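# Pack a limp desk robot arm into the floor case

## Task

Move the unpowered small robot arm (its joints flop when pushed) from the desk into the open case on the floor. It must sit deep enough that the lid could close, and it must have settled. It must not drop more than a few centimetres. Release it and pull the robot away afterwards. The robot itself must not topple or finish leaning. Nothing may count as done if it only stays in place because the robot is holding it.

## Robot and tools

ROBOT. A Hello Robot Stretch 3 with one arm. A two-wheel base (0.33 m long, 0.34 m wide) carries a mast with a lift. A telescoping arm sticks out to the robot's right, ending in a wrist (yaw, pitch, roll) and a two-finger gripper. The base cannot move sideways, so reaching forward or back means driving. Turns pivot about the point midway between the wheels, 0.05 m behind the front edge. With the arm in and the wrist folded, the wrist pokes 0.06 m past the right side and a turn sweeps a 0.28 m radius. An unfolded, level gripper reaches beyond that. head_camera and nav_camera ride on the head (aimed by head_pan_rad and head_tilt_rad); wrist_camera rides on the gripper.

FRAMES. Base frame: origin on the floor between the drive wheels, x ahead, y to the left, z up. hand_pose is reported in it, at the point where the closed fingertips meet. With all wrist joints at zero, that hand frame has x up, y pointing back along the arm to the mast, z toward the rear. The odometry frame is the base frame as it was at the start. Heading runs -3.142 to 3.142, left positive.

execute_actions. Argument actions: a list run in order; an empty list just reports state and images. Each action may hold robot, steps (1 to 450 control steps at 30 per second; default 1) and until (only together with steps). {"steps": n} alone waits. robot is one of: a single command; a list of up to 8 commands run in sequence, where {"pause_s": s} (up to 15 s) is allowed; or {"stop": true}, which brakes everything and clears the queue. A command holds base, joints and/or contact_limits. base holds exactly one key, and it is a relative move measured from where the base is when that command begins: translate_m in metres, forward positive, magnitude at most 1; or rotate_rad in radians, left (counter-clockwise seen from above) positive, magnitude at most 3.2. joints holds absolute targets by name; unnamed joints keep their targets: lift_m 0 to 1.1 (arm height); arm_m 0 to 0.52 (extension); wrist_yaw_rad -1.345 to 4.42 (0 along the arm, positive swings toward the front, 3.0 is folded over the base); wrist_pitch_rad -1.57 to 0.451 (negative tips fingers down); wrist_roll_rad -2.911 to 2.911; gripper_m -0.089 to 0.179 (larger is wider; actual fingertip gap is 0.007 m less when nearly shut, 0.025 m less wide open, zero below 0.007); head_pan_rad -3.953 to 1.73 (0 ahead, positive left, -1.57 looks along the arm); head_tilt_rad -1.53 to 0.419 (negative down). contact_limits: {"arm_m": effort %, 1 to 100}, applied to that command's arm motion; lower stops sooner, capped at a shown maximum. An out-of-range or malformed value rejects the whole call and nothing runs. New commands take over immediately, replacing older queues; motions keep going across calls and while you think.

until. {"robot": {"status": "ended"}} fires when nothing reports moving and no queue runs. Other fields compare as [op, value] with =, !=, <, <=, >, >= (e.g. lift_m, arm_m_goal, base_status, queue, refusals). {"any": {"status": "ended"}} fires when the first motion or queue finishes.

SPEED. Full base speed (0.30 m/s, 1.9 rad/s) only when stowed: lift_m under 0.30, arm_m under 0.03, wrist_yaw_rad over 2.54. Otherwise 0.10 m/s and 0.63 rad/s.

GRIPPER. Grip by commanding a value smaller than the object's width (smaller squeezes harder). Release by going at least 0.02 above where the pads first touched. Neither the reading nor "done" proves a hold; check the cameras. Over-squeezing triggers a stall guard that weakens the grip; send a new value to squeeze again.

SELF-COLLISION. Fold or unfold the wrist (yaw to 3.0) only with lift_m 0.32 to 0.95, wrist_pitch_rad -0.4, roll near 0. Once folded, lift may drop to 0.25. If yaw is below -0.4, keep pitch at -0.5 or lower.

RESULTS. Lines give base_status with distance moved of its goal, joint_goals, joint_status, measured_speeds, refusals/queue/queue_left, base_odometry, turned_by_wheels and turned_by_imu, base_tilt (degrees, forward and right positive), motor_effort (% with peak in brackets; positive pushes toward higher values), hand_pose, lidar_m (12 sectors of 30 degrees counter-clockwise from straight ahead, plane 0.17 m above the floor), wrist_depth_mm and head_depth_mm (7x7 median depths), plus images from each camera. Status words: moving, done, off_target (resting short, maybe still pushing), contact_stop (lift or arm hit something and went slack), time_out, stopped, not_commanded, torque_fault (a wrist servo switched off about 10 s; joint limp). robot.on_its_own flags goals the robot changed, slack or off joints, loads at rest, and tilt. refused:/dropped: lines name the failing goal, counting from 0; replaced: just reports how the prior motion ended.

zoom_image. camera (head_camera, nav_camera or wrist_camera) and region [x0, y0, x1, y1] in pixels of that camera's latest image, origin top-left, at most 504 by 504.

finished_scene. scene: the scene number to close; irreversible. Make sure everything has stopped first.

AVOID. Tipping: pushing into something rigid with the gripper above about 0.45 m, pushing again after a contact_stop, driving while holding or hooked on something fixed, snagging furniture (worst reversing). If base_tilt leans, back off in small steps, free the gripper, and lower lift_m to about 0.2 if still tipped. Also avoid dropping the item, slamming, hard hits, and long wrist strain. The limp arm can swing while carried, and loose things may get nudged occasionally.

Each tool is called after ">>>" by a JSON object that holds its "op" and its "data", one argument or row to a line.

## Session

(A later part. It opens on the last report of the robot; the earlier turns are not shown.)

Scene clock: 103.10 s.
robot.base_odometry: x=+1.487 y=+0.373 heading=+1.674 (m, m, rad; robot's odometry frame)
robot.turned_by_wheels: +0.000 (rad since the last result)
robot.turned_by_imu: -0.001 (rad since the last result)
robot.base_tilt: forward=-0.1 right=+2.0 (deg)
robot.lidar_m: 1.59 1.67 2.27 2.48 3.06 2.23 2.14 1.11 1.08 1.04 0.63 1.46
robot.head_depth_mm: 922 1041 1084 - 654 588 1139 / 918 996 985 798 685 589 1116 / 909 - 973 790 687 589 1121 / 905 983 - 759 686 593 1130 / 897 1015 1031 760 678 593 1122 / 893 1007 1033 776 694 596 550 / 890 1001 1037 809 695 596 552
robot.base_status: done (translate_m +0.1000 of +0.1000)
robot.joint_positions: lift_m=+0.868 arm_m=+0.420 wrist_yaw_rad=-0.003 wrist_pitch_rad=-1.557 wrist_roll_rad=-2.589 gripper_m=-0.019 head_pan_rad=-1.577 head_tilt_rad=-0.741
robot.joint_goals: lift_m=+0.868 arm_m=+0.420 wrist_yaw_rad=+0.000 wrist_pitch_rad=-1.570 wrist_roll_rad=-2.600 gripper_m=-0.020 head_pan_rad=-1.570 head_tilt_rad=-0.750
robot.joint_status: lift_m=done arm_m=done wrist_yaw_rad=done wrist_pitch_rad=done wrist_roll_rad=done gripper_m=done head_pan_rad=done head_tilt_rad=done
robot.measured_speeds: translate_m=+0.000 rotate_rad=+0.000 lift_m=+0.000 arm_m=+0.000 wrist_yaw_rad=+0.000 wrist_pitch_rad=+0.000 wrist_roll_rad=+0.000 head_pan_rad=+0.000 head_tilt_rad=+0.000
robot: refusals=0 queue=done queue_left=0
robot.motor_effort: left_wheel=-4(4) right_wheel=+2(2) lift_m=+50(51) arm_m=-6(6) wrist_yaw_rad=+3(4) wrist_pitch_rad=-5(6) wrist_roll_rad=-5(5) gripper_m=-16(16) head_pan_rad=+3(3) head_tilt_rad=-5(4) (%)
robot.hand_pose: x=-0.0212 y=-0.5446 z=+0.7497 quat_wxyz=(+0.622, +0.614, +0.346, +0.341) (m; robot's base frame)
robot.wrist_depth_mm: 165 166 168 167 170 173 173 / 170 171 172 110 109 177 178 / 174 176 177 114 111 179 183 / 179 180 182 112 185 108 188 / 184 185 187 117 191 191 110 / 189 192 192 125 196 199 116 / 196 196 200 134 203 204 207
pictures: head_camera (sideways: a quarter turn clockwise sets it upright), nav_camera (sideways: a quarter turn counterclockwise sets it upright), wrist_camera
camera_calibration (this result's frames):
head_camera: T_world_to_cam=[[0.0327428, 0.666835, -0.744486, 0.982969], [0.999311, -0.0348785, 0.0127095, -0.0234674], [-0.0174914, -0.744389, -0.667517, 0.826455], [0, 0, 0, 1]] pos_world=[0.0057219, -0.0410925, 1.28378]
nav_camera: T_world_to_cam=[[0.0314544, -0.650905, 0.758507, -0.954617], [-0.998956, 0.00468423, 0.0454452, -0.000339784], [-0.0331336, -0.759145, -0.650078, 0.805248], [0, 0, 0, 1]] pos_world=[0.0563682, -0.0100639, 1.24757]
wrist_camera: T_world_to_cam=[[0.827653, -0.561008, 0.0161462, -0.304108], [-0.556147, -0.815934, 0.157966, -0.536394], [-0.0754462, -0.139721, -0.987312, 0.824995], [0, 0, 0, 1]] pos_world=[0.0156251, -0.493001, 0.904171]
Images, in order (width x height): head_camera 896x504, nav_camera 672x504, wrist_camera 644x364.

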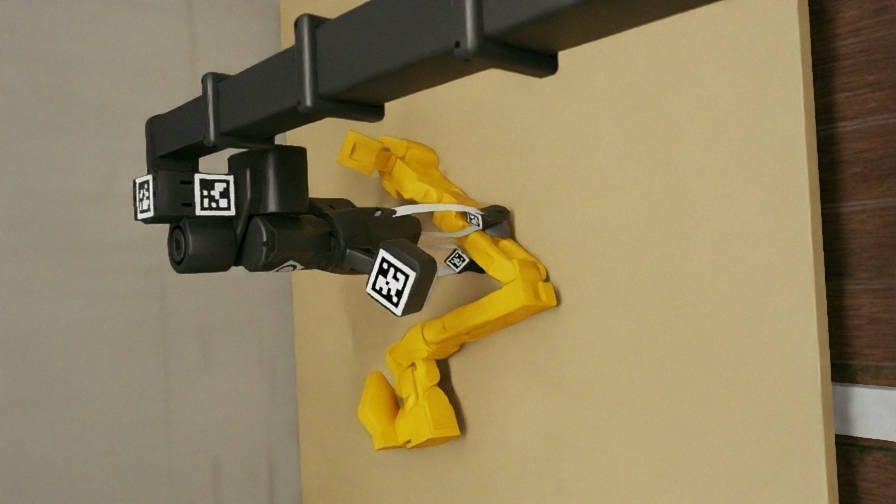

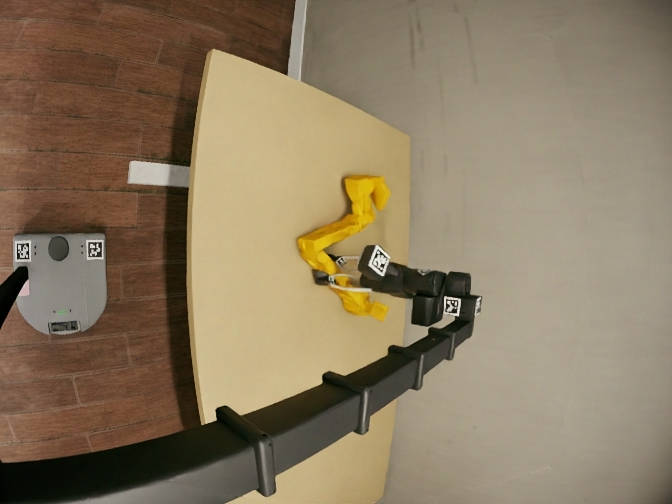

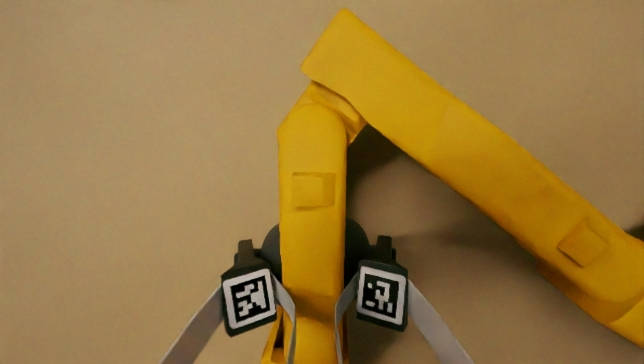

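>>> {"op": "execute_actions", "data": {
  "actions": [
    {"robot":{"base":{"translate_m":0.05},"joints":{"wrist_roll_rad":-2.89}},"steps":200,"until":{"robot":{"status":"ended"}}}
  ]
}}

Scene clock: 113.03 s.
robot.base_odometry: x=+1.481 y=+0.422 heading=+1.674 (m, m, rad; robot's odometry frame)
robot.turned_by_wheels: +0.000 (rad since the last result)
robot.turned_by_imu: -0.002 (rad since the last result)
robot.base_tilt: forward=-0.1 right=+2.1 (deg)
robot.lidar_m: 1.54 1.61 2.19 2.48 3.15 2.29 2.19 1.15 1.08 1.04 0.61 1.46
robot.head_depth_mm: 916 1038 1088 - 654 588 1130 / 916 991 986 798 685 589 1119 / 908 - 957 799 686 591 1123 / 907 985 - 736 674 593 1121 / 903 1013 1029 775 689 593 1121 / 893 1012 1032 764 690 595 552 / 889 1006 1039 787 696 596 551
robot.base_status: done (translate_m +0.0500 of +0.0500)
robot.joint_positions: lift_m=+0.868 arm_m=+0.420 wrist_yaw_rad=-0.005 wrist_pitch_rad=-1.557 wrist_roll_rad=-2.880 gripper_m=-0.019 head_pan_rad=-1.577 head_tilt_rad=-0.741
robot.joint_goals: lift_m=+0.868 arm_m=+0.420 wrist_yaw_rad=+0.000 wrist_pitch_rad=-1.570 wrist_roll_rad=-2.890 gripper_m=-0.020 head_pan_rad=-1.570 head_tilt_rad=-0.750
robot.joint_status: lift_m=done arm_m=done wrist_yaw_rad=done wrist_pitch_rad=done wrist_roll_rad=done gripper_m=done head_pan_rad=done head_tilt_rad=done
robot.measured_speeds: translate_m=+0.000 rotate_rad=+0.000 lift_m=+0.000 arm_m=+0.000 wrist_yaw_rad=+0.000 wrist_pitch_rad=+0.000 wrist_roll_rad=+0.000 head_pan_rad=+0.000 head_tilt_rad=+0.000
robot: refusals=0 queue=done queue_left=0
robot.motor_effort: left_wheel=-4(5) right_wheel=+3(6) lift_m=+50(50) arm_m=-5(6) wrist_yaw_rad=+7(7) wrist_pitch_rad=-6(6) wrist_roll_rad=-4(11) gripper_m=-17(17) head_pan_rad=+3(3) head_tilt_rad=-5(4) (%)
robot.hand_pose: x=-0.0212 y=-0.5446 z=+0.7497 quat_wxyz=(+0.565, +0.558, +0.432, +0.426) (m; robot's base frame)
robot.wrist_depth_mm: 166 167 167 168 169 171 172 / 170 171 172 110 110 176 177 / 175 175 178 115 110 180 182 / 180 181 182 112 117 110 187 / 185 186 187 117 190 111 193 / 191 193 192 126 195 148 115 / 197 198 200 134 204 204 123
pictures: head_camera (sideways: a quarter turn clockwise sets it upright), nav_camera (sideways: a quarter turn counterclockwise sets it upright), wrist_camera
camera_calibration (this result's frames):
head_camera: T_world_to_cam=[[0.0327432, 0.666835, -0.744486, 0.982969], [0.999311, -0.034879, 0.0127095, -0.0234674], [-0.0174918, -0.744389, -0.667517, 0.826455], [0, 0, 0, 1]] pos_world=[0.00572188, -0.0410925, 1.28378]
nav_camera: T_world_to_cam=[[0.0314541, -0.650905, 0.758507, -0.954617], [-0.998956, 0.00468471, 0.0454452, -0.000339784], [-0.0331339, -0.759145, -0.650078, 0.805248], [0, 0, 0, 1]] pos_world=[0.0563682, -0.0100639, 1.24757]
wrist_camera: T_world_to_cam=[[0.953408, -0.301412, 0.0127957, -0.157586], [-0.299515, -0.940626, 0.159732, -0.600178], [-0.0361091, -0.156122, -0.987078, 0.816713], [0, 0, 0, 1]] pos_world=[-0.0000276961, -0.484535, 0.904043]
Images, in order (width x height): head_camera 896x504, nav_camera 672x504, wrist_camera 644x364.

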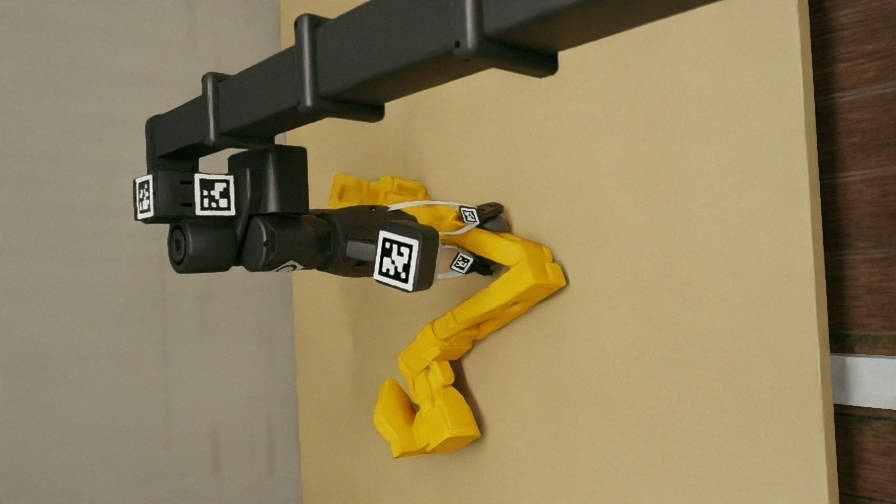

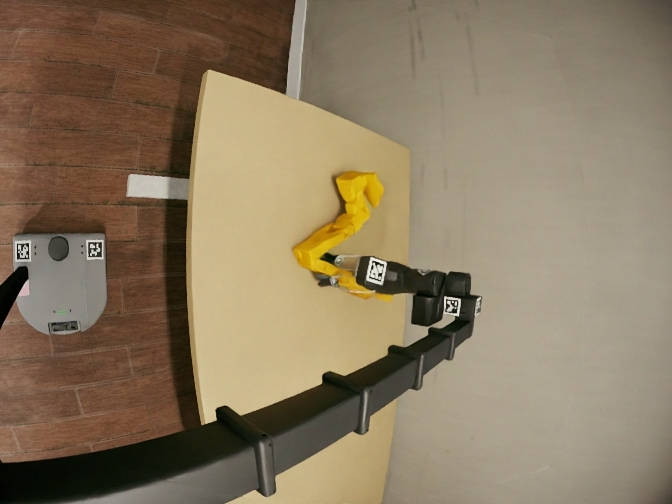

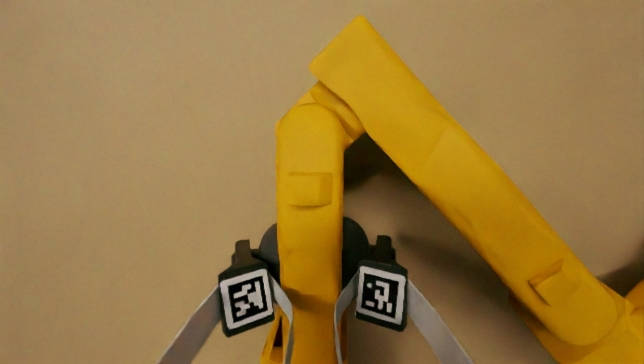

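>>> {"op": "execute_actions", "data": {
  "actions": [
    {"robot":[{"joints":{"gripper_m":0.06}},{"joints":{"lift_m":0.96}},{"base":{"translate_m":0.045},"joints":{"wrist_roll_rad":-0.11,"arm_m":0.446,"gripper_m":0.179}}],"steps":400,"until":{"robot":{"status":"ended"}}}
  ]
}}

Scene clock: 129.80 s.
robot.base_odometry: x=+1.477 y=+0.467 heading=+1.674 (m, m, rad; robot's odometry frame)
robot.turned_by_wheels: +0.000 (rad since the last result)
robot.turned_by_imu: -0.002 (rad since the last result)
robot.base_tilt: forward=-0.1 right=+2.1 (deg)
robot.lidar_m: 1.50 1.57 2.13 2.47 3.18 2.32 2.23 1.19 1.08 0.60 0.60 1.46
robot.head_depth_mm: 902 - 1008 816 683 588 1134 / - 1050 1017 817 686 590 1119 / - 1050 1019 785 684 590 1120 / 880 - 973 823 672 592 1118 / 902 1013 1029 760 690 593 1115 / 895 1010 1032 765 695 595 550 / 889 1005 1070 834 695 596 550
robot.base_status: done (translate_m +0.0450 of +0.0450)
robot.joint_positions: lift_m=+0.960 arm_m=+0.446 wrist_yaw_rad=-0.001 wrist_pitch_rad=-1.562 wrist_roll_rad=-0.114 gripper_m=+0.179 head_pan_rad=-1.577 head_tilt_rad=-0.741
robot.joint_goals: lift_m=+0.960 arm_m=+0.446 wrist_yaw_rad=+0.000 wrist_pitch_rad=-1.570 wrist_roll_rad=-0.110 gripper_m=+0.179 head_pan_rad=-1.570 head_tilt_rad=-0.750
robot.joint_status: lift_m=done arm_m=done wrist_yaw_rad=done wrist_pitch_rad=done wrist_roll_rad=done gripper_m=done head_pan_rad=done head_tilt_rad=done
robot.measured_speeds: translate_m=+0.000 rotate_rad=+0.000 lift_m=+0.000 arm_m=+0.000 wrist_yaw_rad=+0.000 wrist_pitch_rad=+0.000 wrist_roll_rad=+0.000 head_pan_rad=+0.000 head_tilt_rad=+0.000
robot: refusals=0 queue=done queue_left=0
robot.motor_effort: left_wheel=-2(5) right_wheel=+1(4) lift_m=+48(51) arm_m=+4(4) wrist_yaw_rad=+2(5) wrist_pitch_rad=-4(6) wrist_roll_rad=+2(3) gripper_m=+0(85) head_pan_rad=+3(3) head_tilt_rad=-5(4) (%)
robot.hand_pose: x=-0.0216 y=-0.5688 z=+0.8419 quat_wxyz=(+0.530, +0.525, -0.473, -0.469) (m; robot's base frame)
robot.wrist_depth_mm: 257 259 261 263 262 193 268 / 167 202 266 267 257 222 274 / 194 207 230 274 247 277 278 / 197 215 215 281 232 283 284 / 281 281 259 283 235 287 290 / - 290 288 246 292 294 298 / - 292 296 236 301 302 304
pictures: head_camera (sideways: a quarter turn clockwise sets it upright), nav_camera (sideways: a quarter turn counterclockwise sets it upright), wrist_camera
camera_calibration (this result's frames):
head_camera: T_world_to_cam=[[0.0327432, 0.666835, -0.744486, 0.982969], [0.999311, -0.034879, 0.0127095, -0.0234674], [-0.0174918, -0.744389, -0.667517, 0.826455], [0, 0, 0, 1]] pos_world=[0.00572188, -0.0410925, 1.28378]
nav_camera: T_world_to_cam=[[0.0314541, -0.650905, 0.758507, -0.954617], [-0.998956, 0.00468471, 0.0454452, -0.000339784], [-0.0331339, -0.759145, -0.650078, 0.805248], [0, 0, 0, 1]] pos_world=[0.0563682, -0.0100639, 1.24757]
wrist_camera: T_world_to_cam=[[-0.997285, -0.0728112, 0.0110038, -0.0762313], [-0.0705806, 0.987757, 0.139117, 0.481407], [-0.0209984, 0.137963, -0.990215, 1.07417], [0, 0, 0, 1]] pos_world=[-0.0194904, -0.62926, 0.997526]
Images, in order (width x height): head_camera 896x504, nav_camera 672x504, wrist_camera 644x364.

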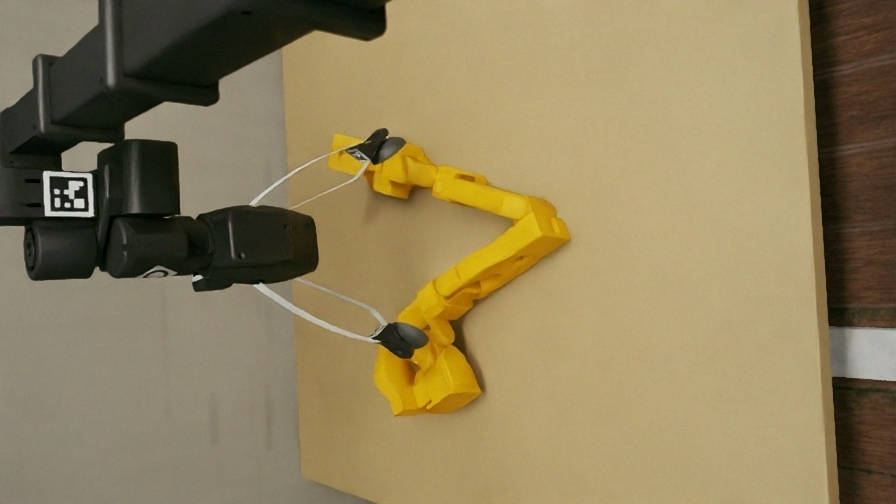

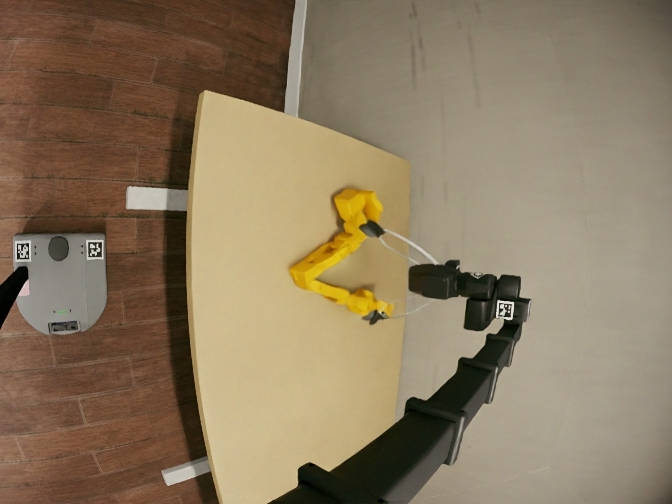

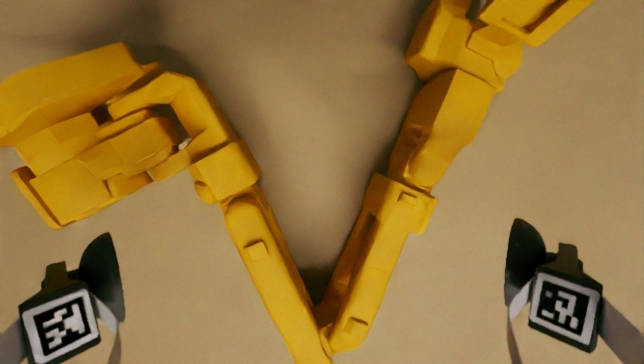

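>>> {"op": "execute_actions", "data": {
  "actions": [
    {"robot":[{"joints":{"arm_m":0.432}},{"joints":{"lift_m":0.862}},{"joints":{"gripper_m":0.03}}],"steps":400,"until":{"robot":{"status":"ended"}}}
  ]
}}

Scene clock: 139.57 s.
robot.base_odometry: x=+1.477 y=+0.467 heading=+1.674 (m, m, rad; robot's odometry frame)
robot.turned_by_wheels: +0.000 (rad since the last result)
robot.turned_by_imu: -0.002 (rad since the last result)
robot.base_tilt: forward=-0.1 right=+2.0 (deg)
robot.lidar_m: 1.49 1.57 2.13 2.46 3.21 2.33 2.24 1.19 1.08 0.60 0.60 1.46
robot.head_depth_mm: 919 1039 1091 - - 577 1133 / 912 992 - 806 686 590 1116 / 910 - 983 820 671 591 1121 / 906 984 - 721 674 592 1120 / 900 1016 1026 780 691 594 1109 / 898 1010 1028 786 693 596 550 / 889 1002 1072 832 695 597 552
robot.base_status: done (translate_m +0.0450 of +0.0450)
robot.joint_positions: lift_m=+0.862 arm_m=+0.432 wrist_yaw_rad=+0.002 wrist_pitch_rad=-1.573 wrist_roll_rad=-0.114 gripper_m=+0.031 head_pan_rad=-1.577 head_tilt_rad=-0.741
robot.joint_goals: lift_m=+0.862 arm_m=+0.432 wrist_yaw_rad=+0.000 wrist_pitch_rad=-1.570 wrist_roll_rad=-0.110 gripper_m=+0.030 head_pan_rad=-1.570 head_tilt_rad=-0.750
robot.joint_status: lift_m=done arm_m=done wrist_yaw_rad=done wrist_pitch_rad=done wrist_roll_rad=done gripper_m=done head_pan_rad=done head_tilt_rad=done
robot.measured_speeds: translate_m=+0.000 rotate_rad=+0.000 lift_m=+0.000 arm_m=+0.000 wrist_yaw_rad=+0.000 wrist_pitch_rad=+0.000 wrist_roll_rad=+0.000 head_pan_rad=+0.000 head_tilt_rad=+0.000
robot: refusals=0 queue=done queue_left=0
robot.motor_effort: left_wheel=-2(4) right_wheel=+1(4) lift_m=+27(46) arm_m=-4(8) wrist_yaw_rad=-2(2) wrist_pitch_rad=+1(4) wrist_roll_rad=+2(2) gripper_m=-14(89) head_pan_rad=+2(3) head_tilt_rad=-5(5) (%)
robot.hand_pose: x=-0.0217 y=-0.5524 z=+0.7449 quat_wxyz=(+0.527, +0.529, -0.469, -0.471) (m; robot's base frame)
robot.wrist_depth_mm: 107 122 118 107 170 170 171 / 106 118 116 114 173 174 175 / 116 120 111 120 178 178 179 / 177 179 113 125 181 182 183 / 181 183 112 124 184 187 187 / 185 186 113 127 - 190 192 / 190 191 192 124 195 195 197
pictures: head_camera (sideways: a quarter turn clockwise sets it upright), nav_camera (sideways: a quarter turn counterclockwise sets it upright), wrist_camera
camera_calibration (this result's frames):
head_camera: T_world_to_cam=[[0.032743, 0.666835, -0.744486, 0.982969], [0.999311, -0.0348788, 0.0127095, -0.0234674], [-0.0174916, -0.744389, -0.667517, 0.826455], [0, 0, 0, 1]] pos_world=[0.00572189, -0.0410925, 1.28378]
nav_camera: T_world_to_cam=[[0.0314542, -0.650905, 0.758507, -0.954617], [-0.998956, 0.00468447, 0.0454452, -0.000339784], [-0.0331337, -0.759145, -0.650078, 0.805248], [0, 0, 0, 1]] pos_world=[0.0563682, -0.0100639, 1.24757]
wrist_camera: T_world_to_cam=[[-0.997054, -0.076025, 0.0101673, -0.0751899], [-0.0736421, 0.985899, 0.150264, 0.469307], [-0.0214477, 0.149072, -0.988594, 0.980774], [0, 0, 0, 1]] pos_world=[-0.0193723, -0.614612, 0.899832]
Images, in order (width x height): head_camera 896x504, nav_camera 672x504, wrist_camera 644x364.

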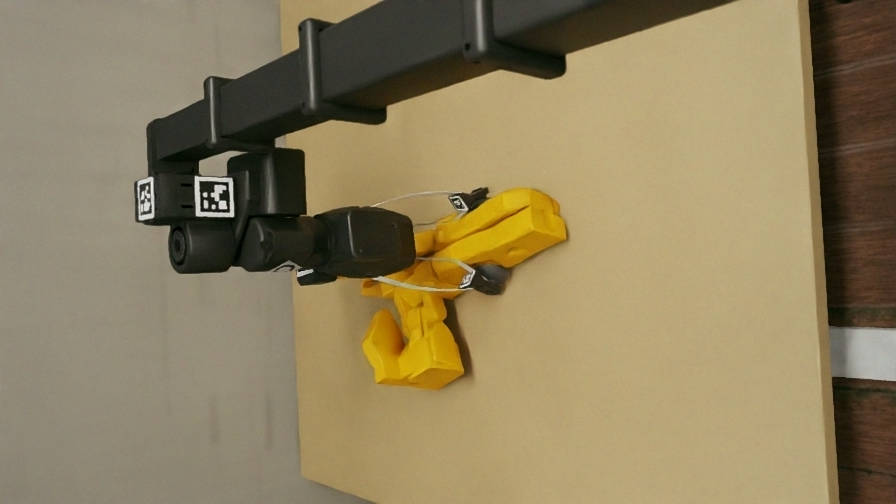

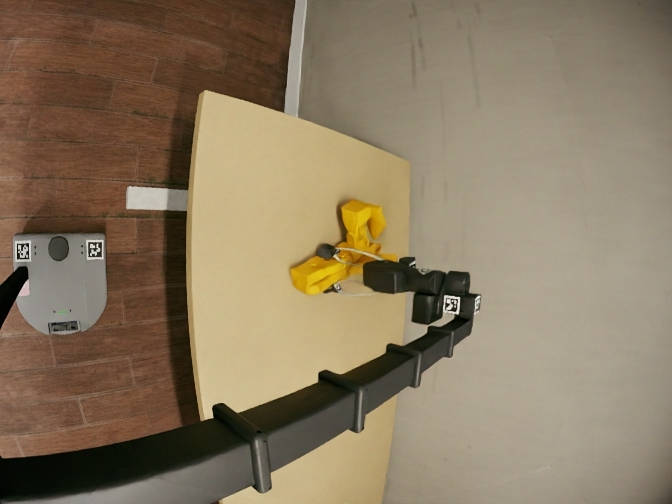

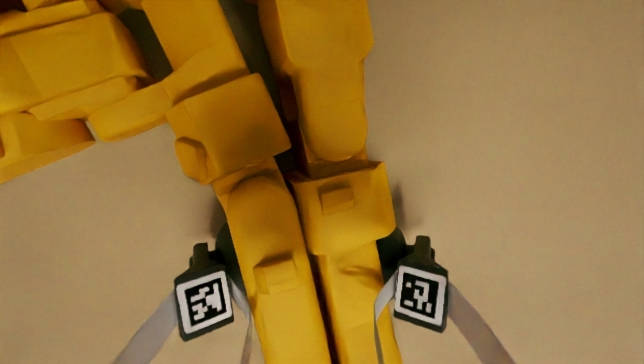

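>>> {"op": "execute_actions", "data": {
  "actions": [
    {"robot":[{"joints":{"gripper_m":0.125}},{"joints":{"arm_m":0.445,"wrist_roll_rad":-0.33,"lift_m":0.856}},{"joints":{"gripper_m":0.03}},{"joints":{"gripper_m":0.01}}],"steps":400,"until":{"robot":{"status":"ended"}}}
  ]
}}

Scene clock: 150.77 s.
robot.base_odometry: x=+1.477 y=+0.467 heading=+1.674 (m, m, rad; robot's odometry frame)
robot.turned_by_wheels: +0.000 (rad since the last result)
robot.turned_by_imu: -0.002 (rad since the last result)
robot.base_tilt: forward=-0.1 right=+2.0 (deg)
robot.lidar_m: 1.50 1.57 2.13 2.46 3.21 2.33 2.23 1.19 1.08 0.60 0.60 1.46
robot.head_depth_mm: 919 1040 1052 - - 578 1139 / 914 995 - 800 685 589 1121 / 911 - 987 822 670 591 1120 / 904 983 - 739 672 593 1124 / 902 1018 1027 778 691 593 1118 / 894 1013 1034 790 692 595 551 / 892 1003 1076 837 695 596 552
robot.base_status: done (translate_m +0.0450 of +0.0450)
robot.joint_positions: lift_m=+0.856 arm_m=+0.445 wrist_yaw_rad=-0.002 wrist_pitch_rad=-1.575 wrist_roll_rad=-0.325 gripper_m=+0.011 head_pan_rad=-1.577 head_tilt_rad=-0.741
robot.joint_goals: lift_m=+0.856 arm_m=+0.445 wrist_yaw_rad=+0.000 wrist_pitch_rad=-1.570 wrist_roll_rad=-0.330 gripper_m=+0.010 head_pan_rad=-1.570 head_tilt_rad=-0.750
robot.joint_status: lift_m=done arm_m=done wrist_yaw_rad=done wrist_pitch_rad=done wrist_roll_rad=done gripper_m=done head_pan_rad=done head_tilt_rad=done
robot.measured_speeds: translate_m=+0.000 rotate_rad=+0.000 lift_m=+0.000 arm_m=+0.000 wrist_yaw_rad=+0.000 wrist_pitch_rad=+0.000 wrist_roll_rad=+0.000 head_pan_rad=+0.000 head_tilt_rad=+0.000
robot: refusals=0 queue=done queue_left=0
robot.motor_effort: left_wheel=-1(2) right_wheel=-1(1) lift_m=+27(27) arm_m=+3(5) wrist_yaw_rad=+3(2) wrist_pitch_rad=+2(2) wrist_roll_rad=-2(1) gripper_m=-25(94) head_pan_rad=+2(2) head_tilt_rad=-4(4) (%)
robot.hand_pose: x=-0.0215 y=-0.5647 z=+0.7389 quat_wxyz=(+0.573, +0.575, -0.412, -0.414) (m; robot's base frame)
robot.wrist_depth_mm: 99 105 114 108 106 167 167 / 100 108 115 111 109 170 171 / 111 123 108 113 173 174 175 / 173 174 110 118 176 178 179 / 177 178 110 119 180 182 183 / 182 181 109 124 129 186 187 / 185 186 114 127 190 191 192
pictures: head_camera (sideways: a quarter turn clockwise sets it upright), nav_camera (sideways: a quarter turn counterclockwise sets it upright), wrist_camera
camera_calibration (this result's frames):
head_camera: T_world_to_cam=[[0.032743, 0.666835, -0.744486, 0.982969], [0.999311, -0.0348788, 0.0127095, -0.0234674], [-0.0174916, -0.744389, -0.667517, 0.826455], [0, 0, 0, 1]] pos_world=[0.00572189, -0.0410925, 1.28378]
nav_camera: T_world_to_cam=[[0.0314542, -0.650905, 0.758507, -0.954617], [-0.998956, 0.00468448, 0.0454452, -0.000339784], [-0.0331337, -0.759145, -0.650078, 0.805248], [0, 0, 0, 1]] pos_world=[0.0563682, -0.0100639, 1.24757]
wrist_camera: T_world_to_cam=[[-0.960225, -0.279081, 0.0091029, -0.189009], [-0.274545, 0.949562, 0.151518, 0.456502], [-0.0509295, 0.142992, -0.988413, 0.972488], [0, 0, 0, 1]] pos_world=[-0.00663181, -0.625284, 0.893772]
Images, in order (width x height): head_camera 896x504, nav_camera 672x504, wrist_camera 644x364.

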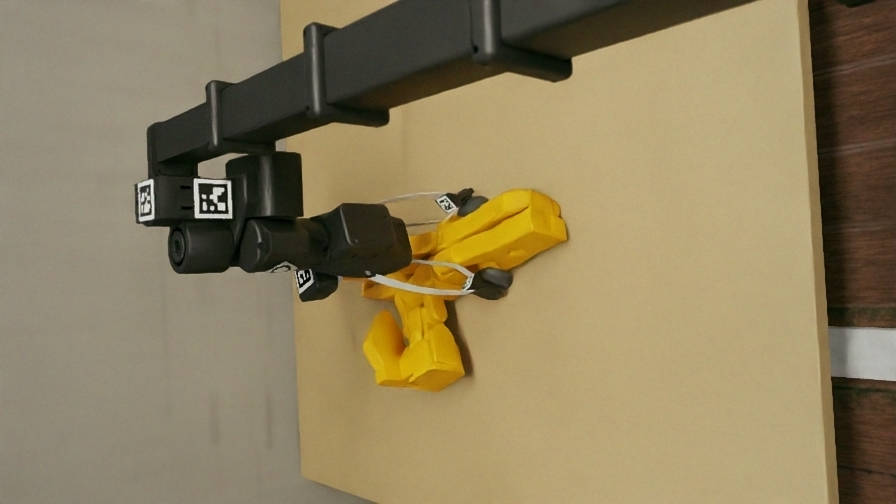

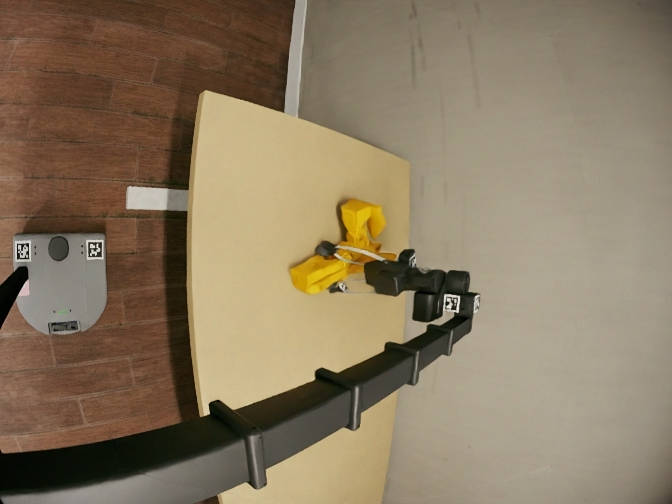

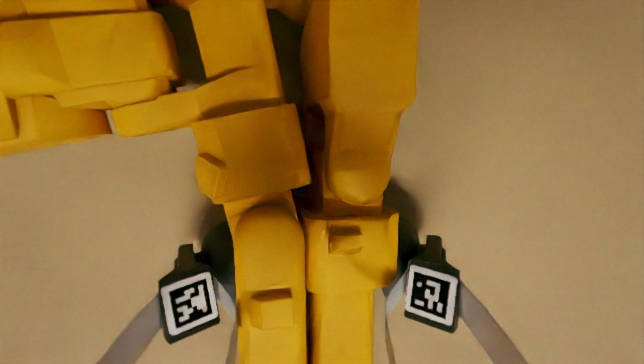

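>>> {"op": "execute_actions", "data": {
  "actions": [
    {"robot":[{"joints":{"gripper_m":0.11}},{"joints":{"arm_m":0.454}},{"joints":{"gripper_m":0.03}},{"joints":{"gripper_m":0.01}},{"joints":{"lift_m":0.885}},{"pause_s":1}],"steps":400,"until":{"robot":{"status":"ended"}}}
  ]
}}

Scene clock: 164.33 s.
robot.base_odometry: x=+1.477 y=+0.467 heading=+1.674 (m, m, rad; robot's odometry frame)
robot.turned_by_wheels: +0.000 (rad since the last result)
robot.turned_by_imu: -0.003 (rad since the last result)
robot.base_tilt: forward=-0.1 right=+2.1 (deg)
robot.lidar_m: 1.49 1.57 2.13 2.47 3.18 2.32 2.24 1.20 1.08 0.60 0.60 1.46
robot.head_depth_mm: 918 1035 - - 668 587 1139 / 912 - 1005 819 687 590 1119 / 896 - 1014 798 685 591 1118 / 902 - - 724 688 592 1122 / 902 1013 1025 774 689 593 1115 / 893 1008 1030 787 692 595 550 / 890 1006 1073 832 693 597 550
robot.base_status: done (translate_m +0.0450 of +0.0450)
robot.joint_positions: lift_m=+0.884 arm_m=+0.454 wrist_yaw_rad=-0.001 wrist_pitch_rad=-1.572 wrist_roll_rad=-0.330 gripper_m=+0.020 head_pan_rad=-1.577 head_tilt_rad=-0.741
robot.joint_goals: lift_m=+0.885 arm_m=+0.454 wrist_yaw_rad=+0.000 wrist_pitch_rad=-1.570 wrist_roll_rad=-0.330 gripper_m=+0.019 head_pan_rad=-1.570 head_tilt_rad=-0.750
robot.joint_status: lift_m=done arm_m=done wrist_yaw_rad=done wrist_pitch_rad=done wrist_roll_rad=done gripper_m=done head_pan_rad=done head_tilt_rad=done
robot.measured_speeds: translate_m=+0.000 rotate_rad=+0.000 lift_m=+0.000 arm_m=+0.000 wrist_yaw_rad=+0.000 wrist_pitch_rad=+0.000 wrist_roll_rad=+0.000 head_pan_rad=+0.000 head_tilt_rad=+0.000
robot: refusals=0 queue=done queue_left=0
robot.on_its_own: gripper_m is held at +0.019, not at your +0.010, by its stall guard, which is still easing
robot.motor_effort: left_wheel=-1(2) right_wheel=+1(2) lift_m=+53(54) arm_m=+3(2) wrist_yaw_rad=+1(3) wrist_pitch_rad=+1(2) wrist_roll_rad=+0(2) gripper_m=-16(93) head_pan_rad=+2(4) head_tilt_rad=-5(5) (%)
robot.hand_pose: x=-0.0216 y=-0.5744 z=+0.7669 quat_wxyz=(+0.575, +0.576, -0.411, -0.412) (m; robot's base frame)
robot.wrist_depth_mm: 120 128 130 131 188 190 192 / 112 121 135 119 192 195 196 / 113 125 128 122 198 200 201 / 198 199 118 124 202 206 207 / 202 204 124 123 206 209 210 / 207 209 111 121 125 214 216 / 211 213 214 121 217 220 221
pictures: head_camera (sideways: a quarter turn clockwise sets it upright), nav_camera (sideways: a quarter turn counterclockwise sets it upright), wrist_camera
camera_calibration (this result's frames):
head_camera: T_world_to_cam=[[0.0327429, 0.666835, -0.744486, 0.982969], [0.999311, -0.0348786, 0.0127095, -0.0234674], [-0.0174915, -0.744389, -0.667517, 0.826455], [0, 0, 0, 1]] pos_world=[0.00572189, -0.0410925, 1.28378]
nav_camera: T_world_to_cam=[[0.0314543, -0.650905, 0.758507, -0.954617], [-0.998956, 0.00468436, 0.0454452, -0.000339784], [-0.0331337, -0.759145, -0.650078, 0.805248], [0, 0, 0, 1]] pos_world=[0.0563682, -0.0100639, 1.24757]
wrist_camera: T_world_to_cam=[[-0.958254, -0.285748, 0.00986494, -0.196383], [-0.281167, 0.948035, 0.148914, 0.462437], [-0.051904, 0.139923, -0.988801, 1.00007], [0, 0, 0, 1]] pos_world=[-0.00625546, -0.634455, 0.921941]
Images, in order (width x height): head_camera 896x504, nav_camera 672x504, wrist_camera 644x364.

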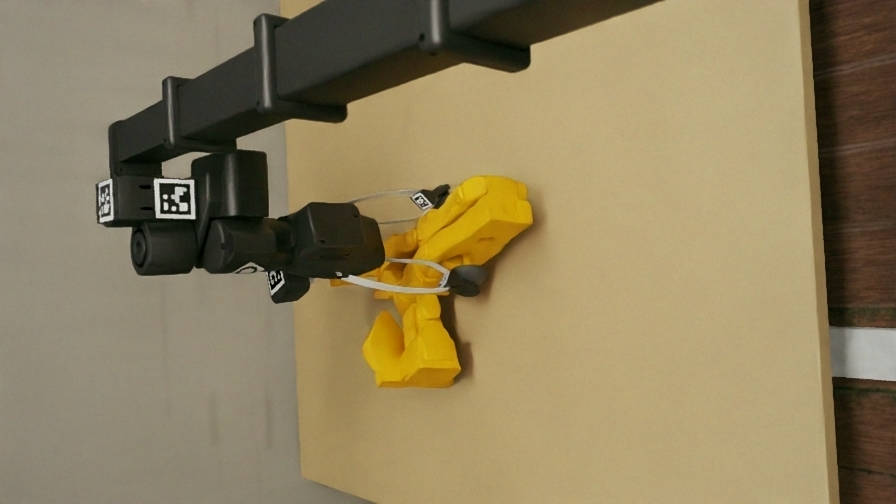

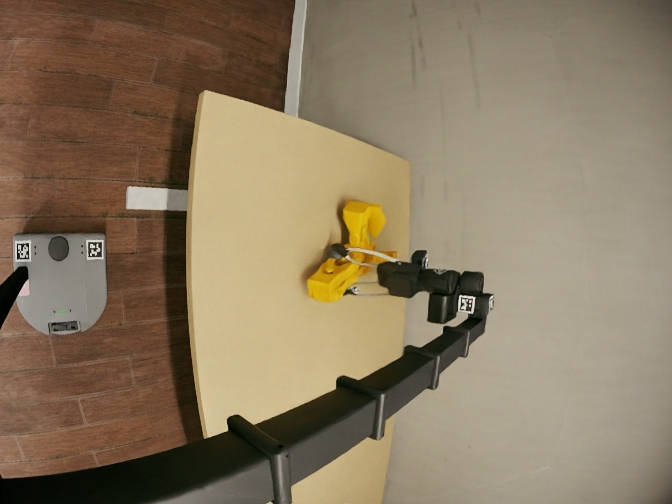

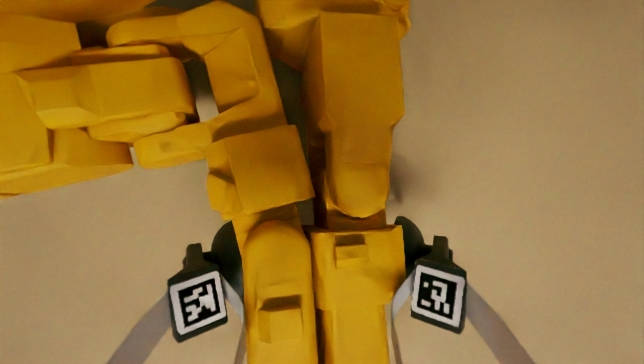

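>>> {"op": "execute_actions", "data": {
  "actions": [
    {"robot":[{"joints":{"lift_m":0.856}},{"joints":{"gripper_m":0.125}},{"base":{"translate_m":0.005},"joints":{"arm_m":0.471}},{"joints":{"gripper_m":0.04}}],"steps":400,"until":{"robot":{"status":"ended"}}}
  ]
}}

Scene clock: 177.00 s.
robot.base_odometry: x=+1.476 y=+0.472 heading=+1.674 (m, m, rad; robot's odometry frame)
robot.turned_by_wheels: +0.000 (rad since the last result)
robot.turned_by_imu: -0.002 (rad since the last result)
robot.base_tilt: forward=-0.1 right=+2.0 (deg)
robot.lidar_m: 1.49 1.56 2.13 2.47 3.21 2.33 2.24 1.19 1.08 0.60 0.60 1.46
robot.head_depth_mm: 918 1036 1086 - - 576 1134 / 914 1009 - 796 684 590 1119 / 910 - 987 799 672 591 1121 / 905 982 - 754 673 593 1125 / 901 1014 1035 763 690 595 1111 / 893 1007 1031 807 695 596 552 / 890 1000 1077 834 694 596 551
robot.base_status: done (translate_m +0.0050 of +0.0050)
robot.joint_positions: lift_m=+0.856 arm_m=+0.471 wrist_yaw_rad=+0.000 wrist_pitch_rad=-1.574 wrist_roll_rad=-0.332 gripper_m=+0.041 head_pan_rad=-1.577 head_tilt_rad=-0.741
robot.joint_goals: lift_m=+0.856 arm_m=+0.471 wrist_yaw_rad=+0.000 wrist_pitch_rad=-1.570 wrist_roll_rad=-0.330 gripper_m=+0.040 head_pan_rad=-1.570 head_tilt_rad=-0.750
robot.joint_status: lift_m=done arm_m=done wrist_yaw_rad=done wrist_pitch_rad=done wrist_roll_rad=done gripper_m=done head_pan_rad=done head_tilt_rad=done
robot.measured_speeds: translate_m=+0.000 rotate_rad=+0.000 lift_m=+0.000 arm_m=+0.000 wrist_yaw_rad=+0.000 wrist_pitch_rad=+0.000 wrist_roll_rad=+0.000 head_pan_rad=+0.000 head_tilt_rad=+0.000
robot: refusals=0 queue=done queue_left=0
robot.motor_effort: left_wheel=+0(7) right_wheel=+0(6) lift_m=+27(53) arm_m=+3(2) wrist_yaw_rad=+1(2) wrist_pitch_rad=+1(2) wrist_roll_rad=+1(1) gripper_m=-18(90) head_pan_rad=+3(3) head_tilt_rad=-5(5) (%)
robot.hand_pose: x=-0.0216 y=-0.5909 z=+0.7389 quat_wxyz=(+0.575, +0.577, -0.409, -0.411) (m; robot's base frame)
robot.wrist_depth_mm: 96 106 114 112 117 166 167 / 108 108 113 119 121 170 170 / 100 106 121 115 110 173 175 / 105 114 118 116 117 177 178 / 176 177 111 118 124 182 184 / 181 181 114 123 129 185 186 / 185 186 186 124 188 191 192
pictures: head_camera (sideways: a quarter turn clockwise sets it upright), nav_camera (sideways: a quarter turn counterclockwise sets it upright), wrist_camera
camera_calibration (this result's frames):
head_camera: T_world_to_cam=[[0.032743, 0.666835, -0.744486, 0.982969], [0.999311, -0.0348788, 0.0127095, -0.0234674], [-0.0174916, -0.744389, -0.667517, 0.826455], [0, 0, 0, 1]] pos_world=[0.00572189, -0.0410925, 1.28378]
nav_camera: T_world_to_cam=[[0.0314542, -0.650905, 0.758507, -0.954617], [-0.998956, 0.00468448, 0.0454452, -0.000339784], [-0.0331337, -0.759145, -0.650078, 0.805248], [0, 0, 0, 1]] pos_world=[0.0563682, -0.0100639, 1.24757]
wrist_camera: T_world_to_cam=[[-0.957527, -0.28819, 0.0093503, -0.201895], [-0.283567, 0.947053, 0.150597, 0.480385], [-0.0522558, 0.141549, -0.988551, 0.975447], [0, 0, 0, 1]] pos_world=[-0.00612538, -0.651208, 0.893823]
Images, in order (width x height): head_camera 896x504, nav_camera 672x504, wrist_camera 644x364.

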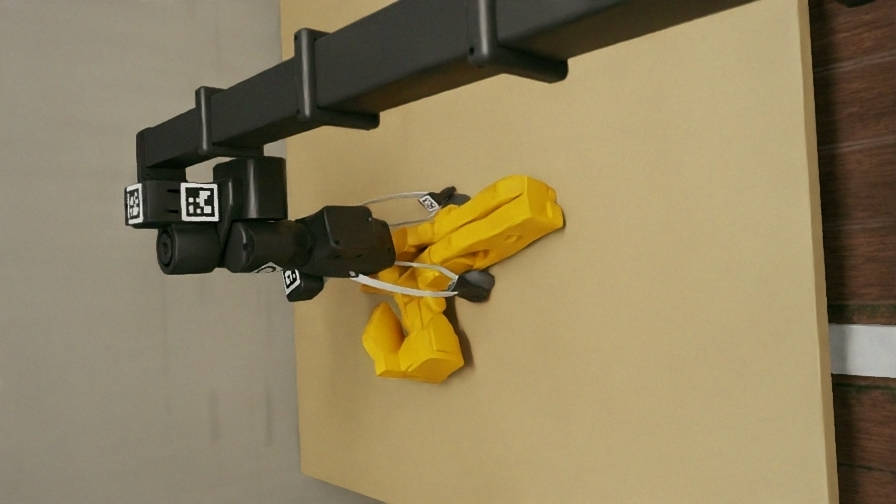

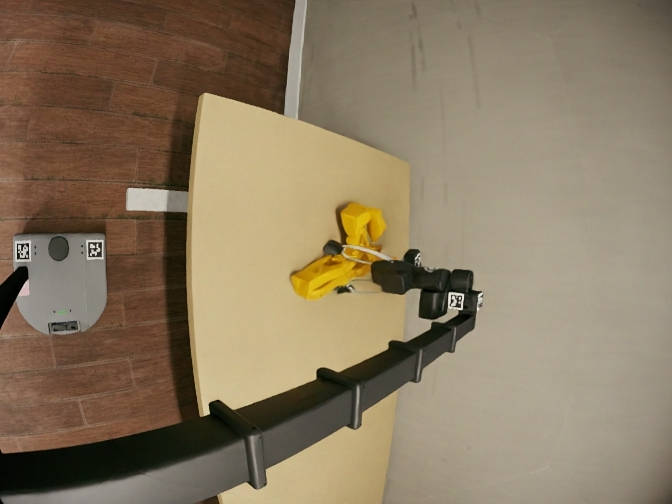

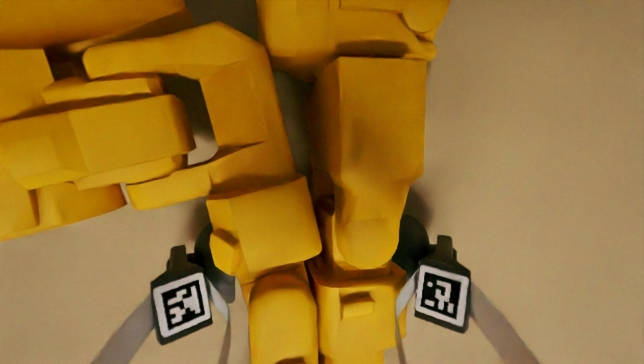

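>>> {"op": "execute_actions", "data": {
  "actions": [
    {"robot":[{"joints":{"gripper_m":0.022}},{"joints":{"lift_m":0.89}},{"pause_s":1.5}],"steps":400,"until":{"robot":{"status":"ended"}}}
  ]
}}

Scene clock: 184.37 s.
robot.base_odometry: x=+1.476 y=+0.472 heading=+1.674 (m, m, rad; robot's odometry frame)
robot.turned_by_wheels: +0.000 (rad since the last result)
robot.turned_by_imu: -0.002 (rad since the last result)
robot.base_tilt: forward=-0.2 right=+2.1 (deg)
robot.lidar_m: 1.49 1.56 2.13 2.46 3.22 2.33 2.24 1.20 1.08 0.60 0.60 1.45
robot.head_depth_mm: 918 1018 - - 668 588 1135 / 912 - 979 817 685 590 1123 / 894 - 1023 797 685 591 1119 / 903 - - 727 689 590 1124 / 901 1015 1029 770 692 593 1111 / 896 1010 1033 806 693 596 550 / 890 1002 1074 835 694 596 551
robot.base_status: done (translate_m +0.0050 of +0.0050)
robot.joint_positions: lift_m=+0.889 arm_m=+0.471 wrist_yaw_rad=+0.001 wrist_pitch_rad=-1.572 wrist_roll_rad=-0.333 gripper_m=+0.023 head_pan_rad=-1.577 head_tilt_rad=-0.741
robot.joint_goals: lift_m=+0.890 arm_m=+0.471 wrist_yaw_rad=+0.000 wrist_pitch_rad=-1.570 wrist_roll_rad=-0.330 gripper_m=+0.022 head_pan_rad=-1.570 head_tilt_rad=-0.750
robot.joint_status: lift_m=done arm_m=done wrist_yaw_rad=done wrist_pitch_rad=done wrist_roll_rad=done gripper_m=done head_pan_rad=done head_tilt_rad=done
robot.measured_speeds: translate_m=+0.000 rotate_rad=+0.000 lift_m=+0.000 arm_m=+0.000 wrist_yaw_rad=+0.000 wrist_pitch_rad=+0.000 wrist_roll_rad=+0.000 head_pan_rad=+0.000 head_tilt_rad=+0.000
robot: refusals=0 queue=done queue_left=0
robot.motor_effort: left_wheel=-1(1) right_wheel=+1(1) lift_m=+53(57) arm_m=+4(3) wrist_yaw_rad=-1(1) wrist_pitch_rad=+1(2) wrist_roll_rad=+2(2) gripper_m=-21(85) head_pan_rad=+3(3) head_tilt_rad=-5(5) (%)
robot.hand_pose: x=-0.0216 y=-0.5913 z=+0.7719 quat_wxyz=(+0.576, +0.577, -0.409, -0.410) (m; robot's base frame)
robot.wrist_depth_mm: 112 118 154 126 125 196 197 / 121 128 132 126 114 200 202 / 115 124 132 126 114 205 206 / 122 134 131 121 207 209 211 / 208 209 120 123 210 214 216 / 212 214 116 123 125 220 221 / 218 219 218 124 223 226 226
pictures: head_camera (sideways: a quarter turn clockwise sets it upright), nav_camera (sideways: a quarter turn counterclockwise sets it upright), wrist_camera
camera_calibration (this result's frames):
head_camera: T_world_to_cam=[[0.0327428, 0.666835, -0.744486, 0.982969], [0.999311, -0.0348784, 0.0127095, -0.0234674], [-0.0174913, -0.744389, -0.667517, 0.826455], [0, 0, 0, 1]] pos_world=[0.0057219, -0.0410925, 1.28378]
nav_camera: T_world_to_cam=[[0.0314545, -0.650905, 0.758507, -0.954617], [-0.998956, 0.00468411, 0.0454452, -0.000339784], [-0.0331335, -0.759145, -0.650078, 0.805248], [0, 0, 0, 1]] pos_world=[0.0563682, -0.0100639, 1.24757]
wrist_camera: T_world_to_cam=[[-0.956891, -0.290282, 0.0097968, -0.203907], [-0.285652, 0.946661, 0.149118, 0.476655], [-0.0525606, 0.139892, -0.988771, 1.00732], [0, 0, 0, 1]] pos_world=[-0.00601413, -0.651337, 0.926931]
Images, in order (width x height): head_camera 896x504, nav_camera 672x504, wrist_camera 644x364.

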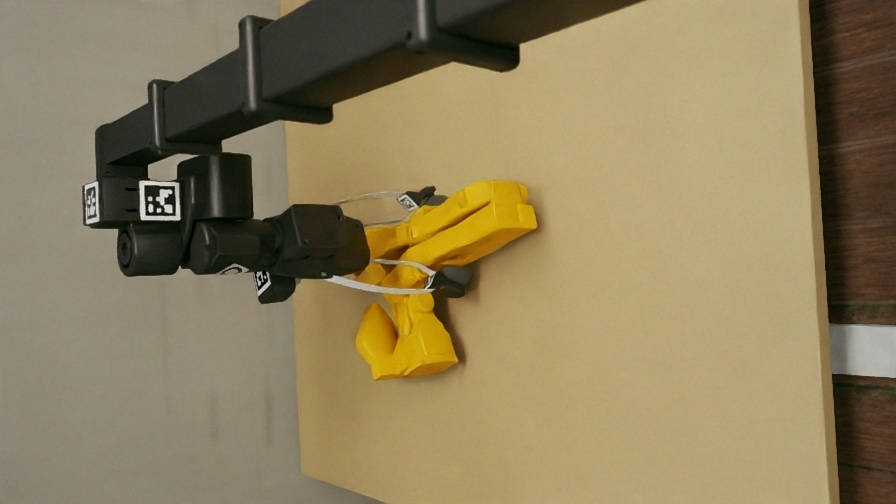

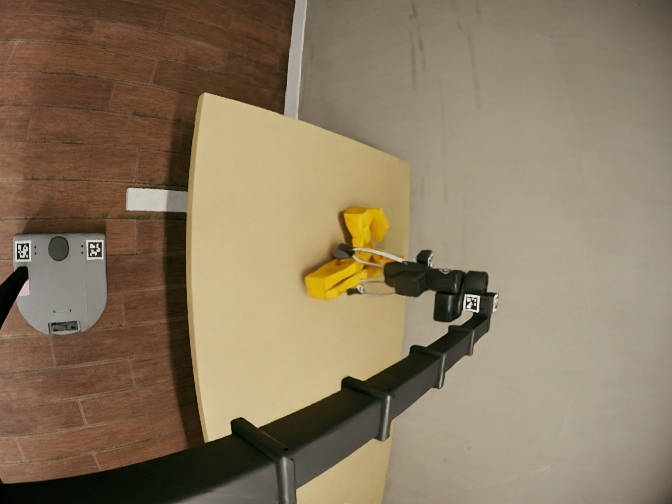

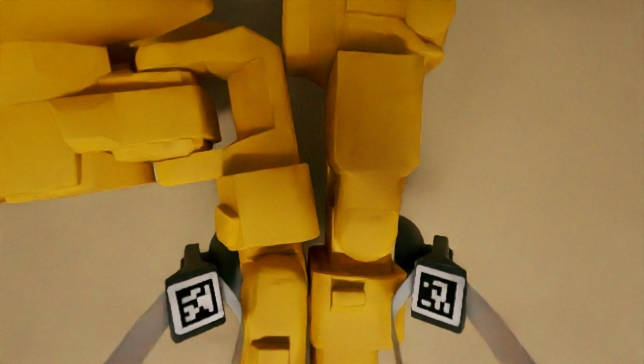

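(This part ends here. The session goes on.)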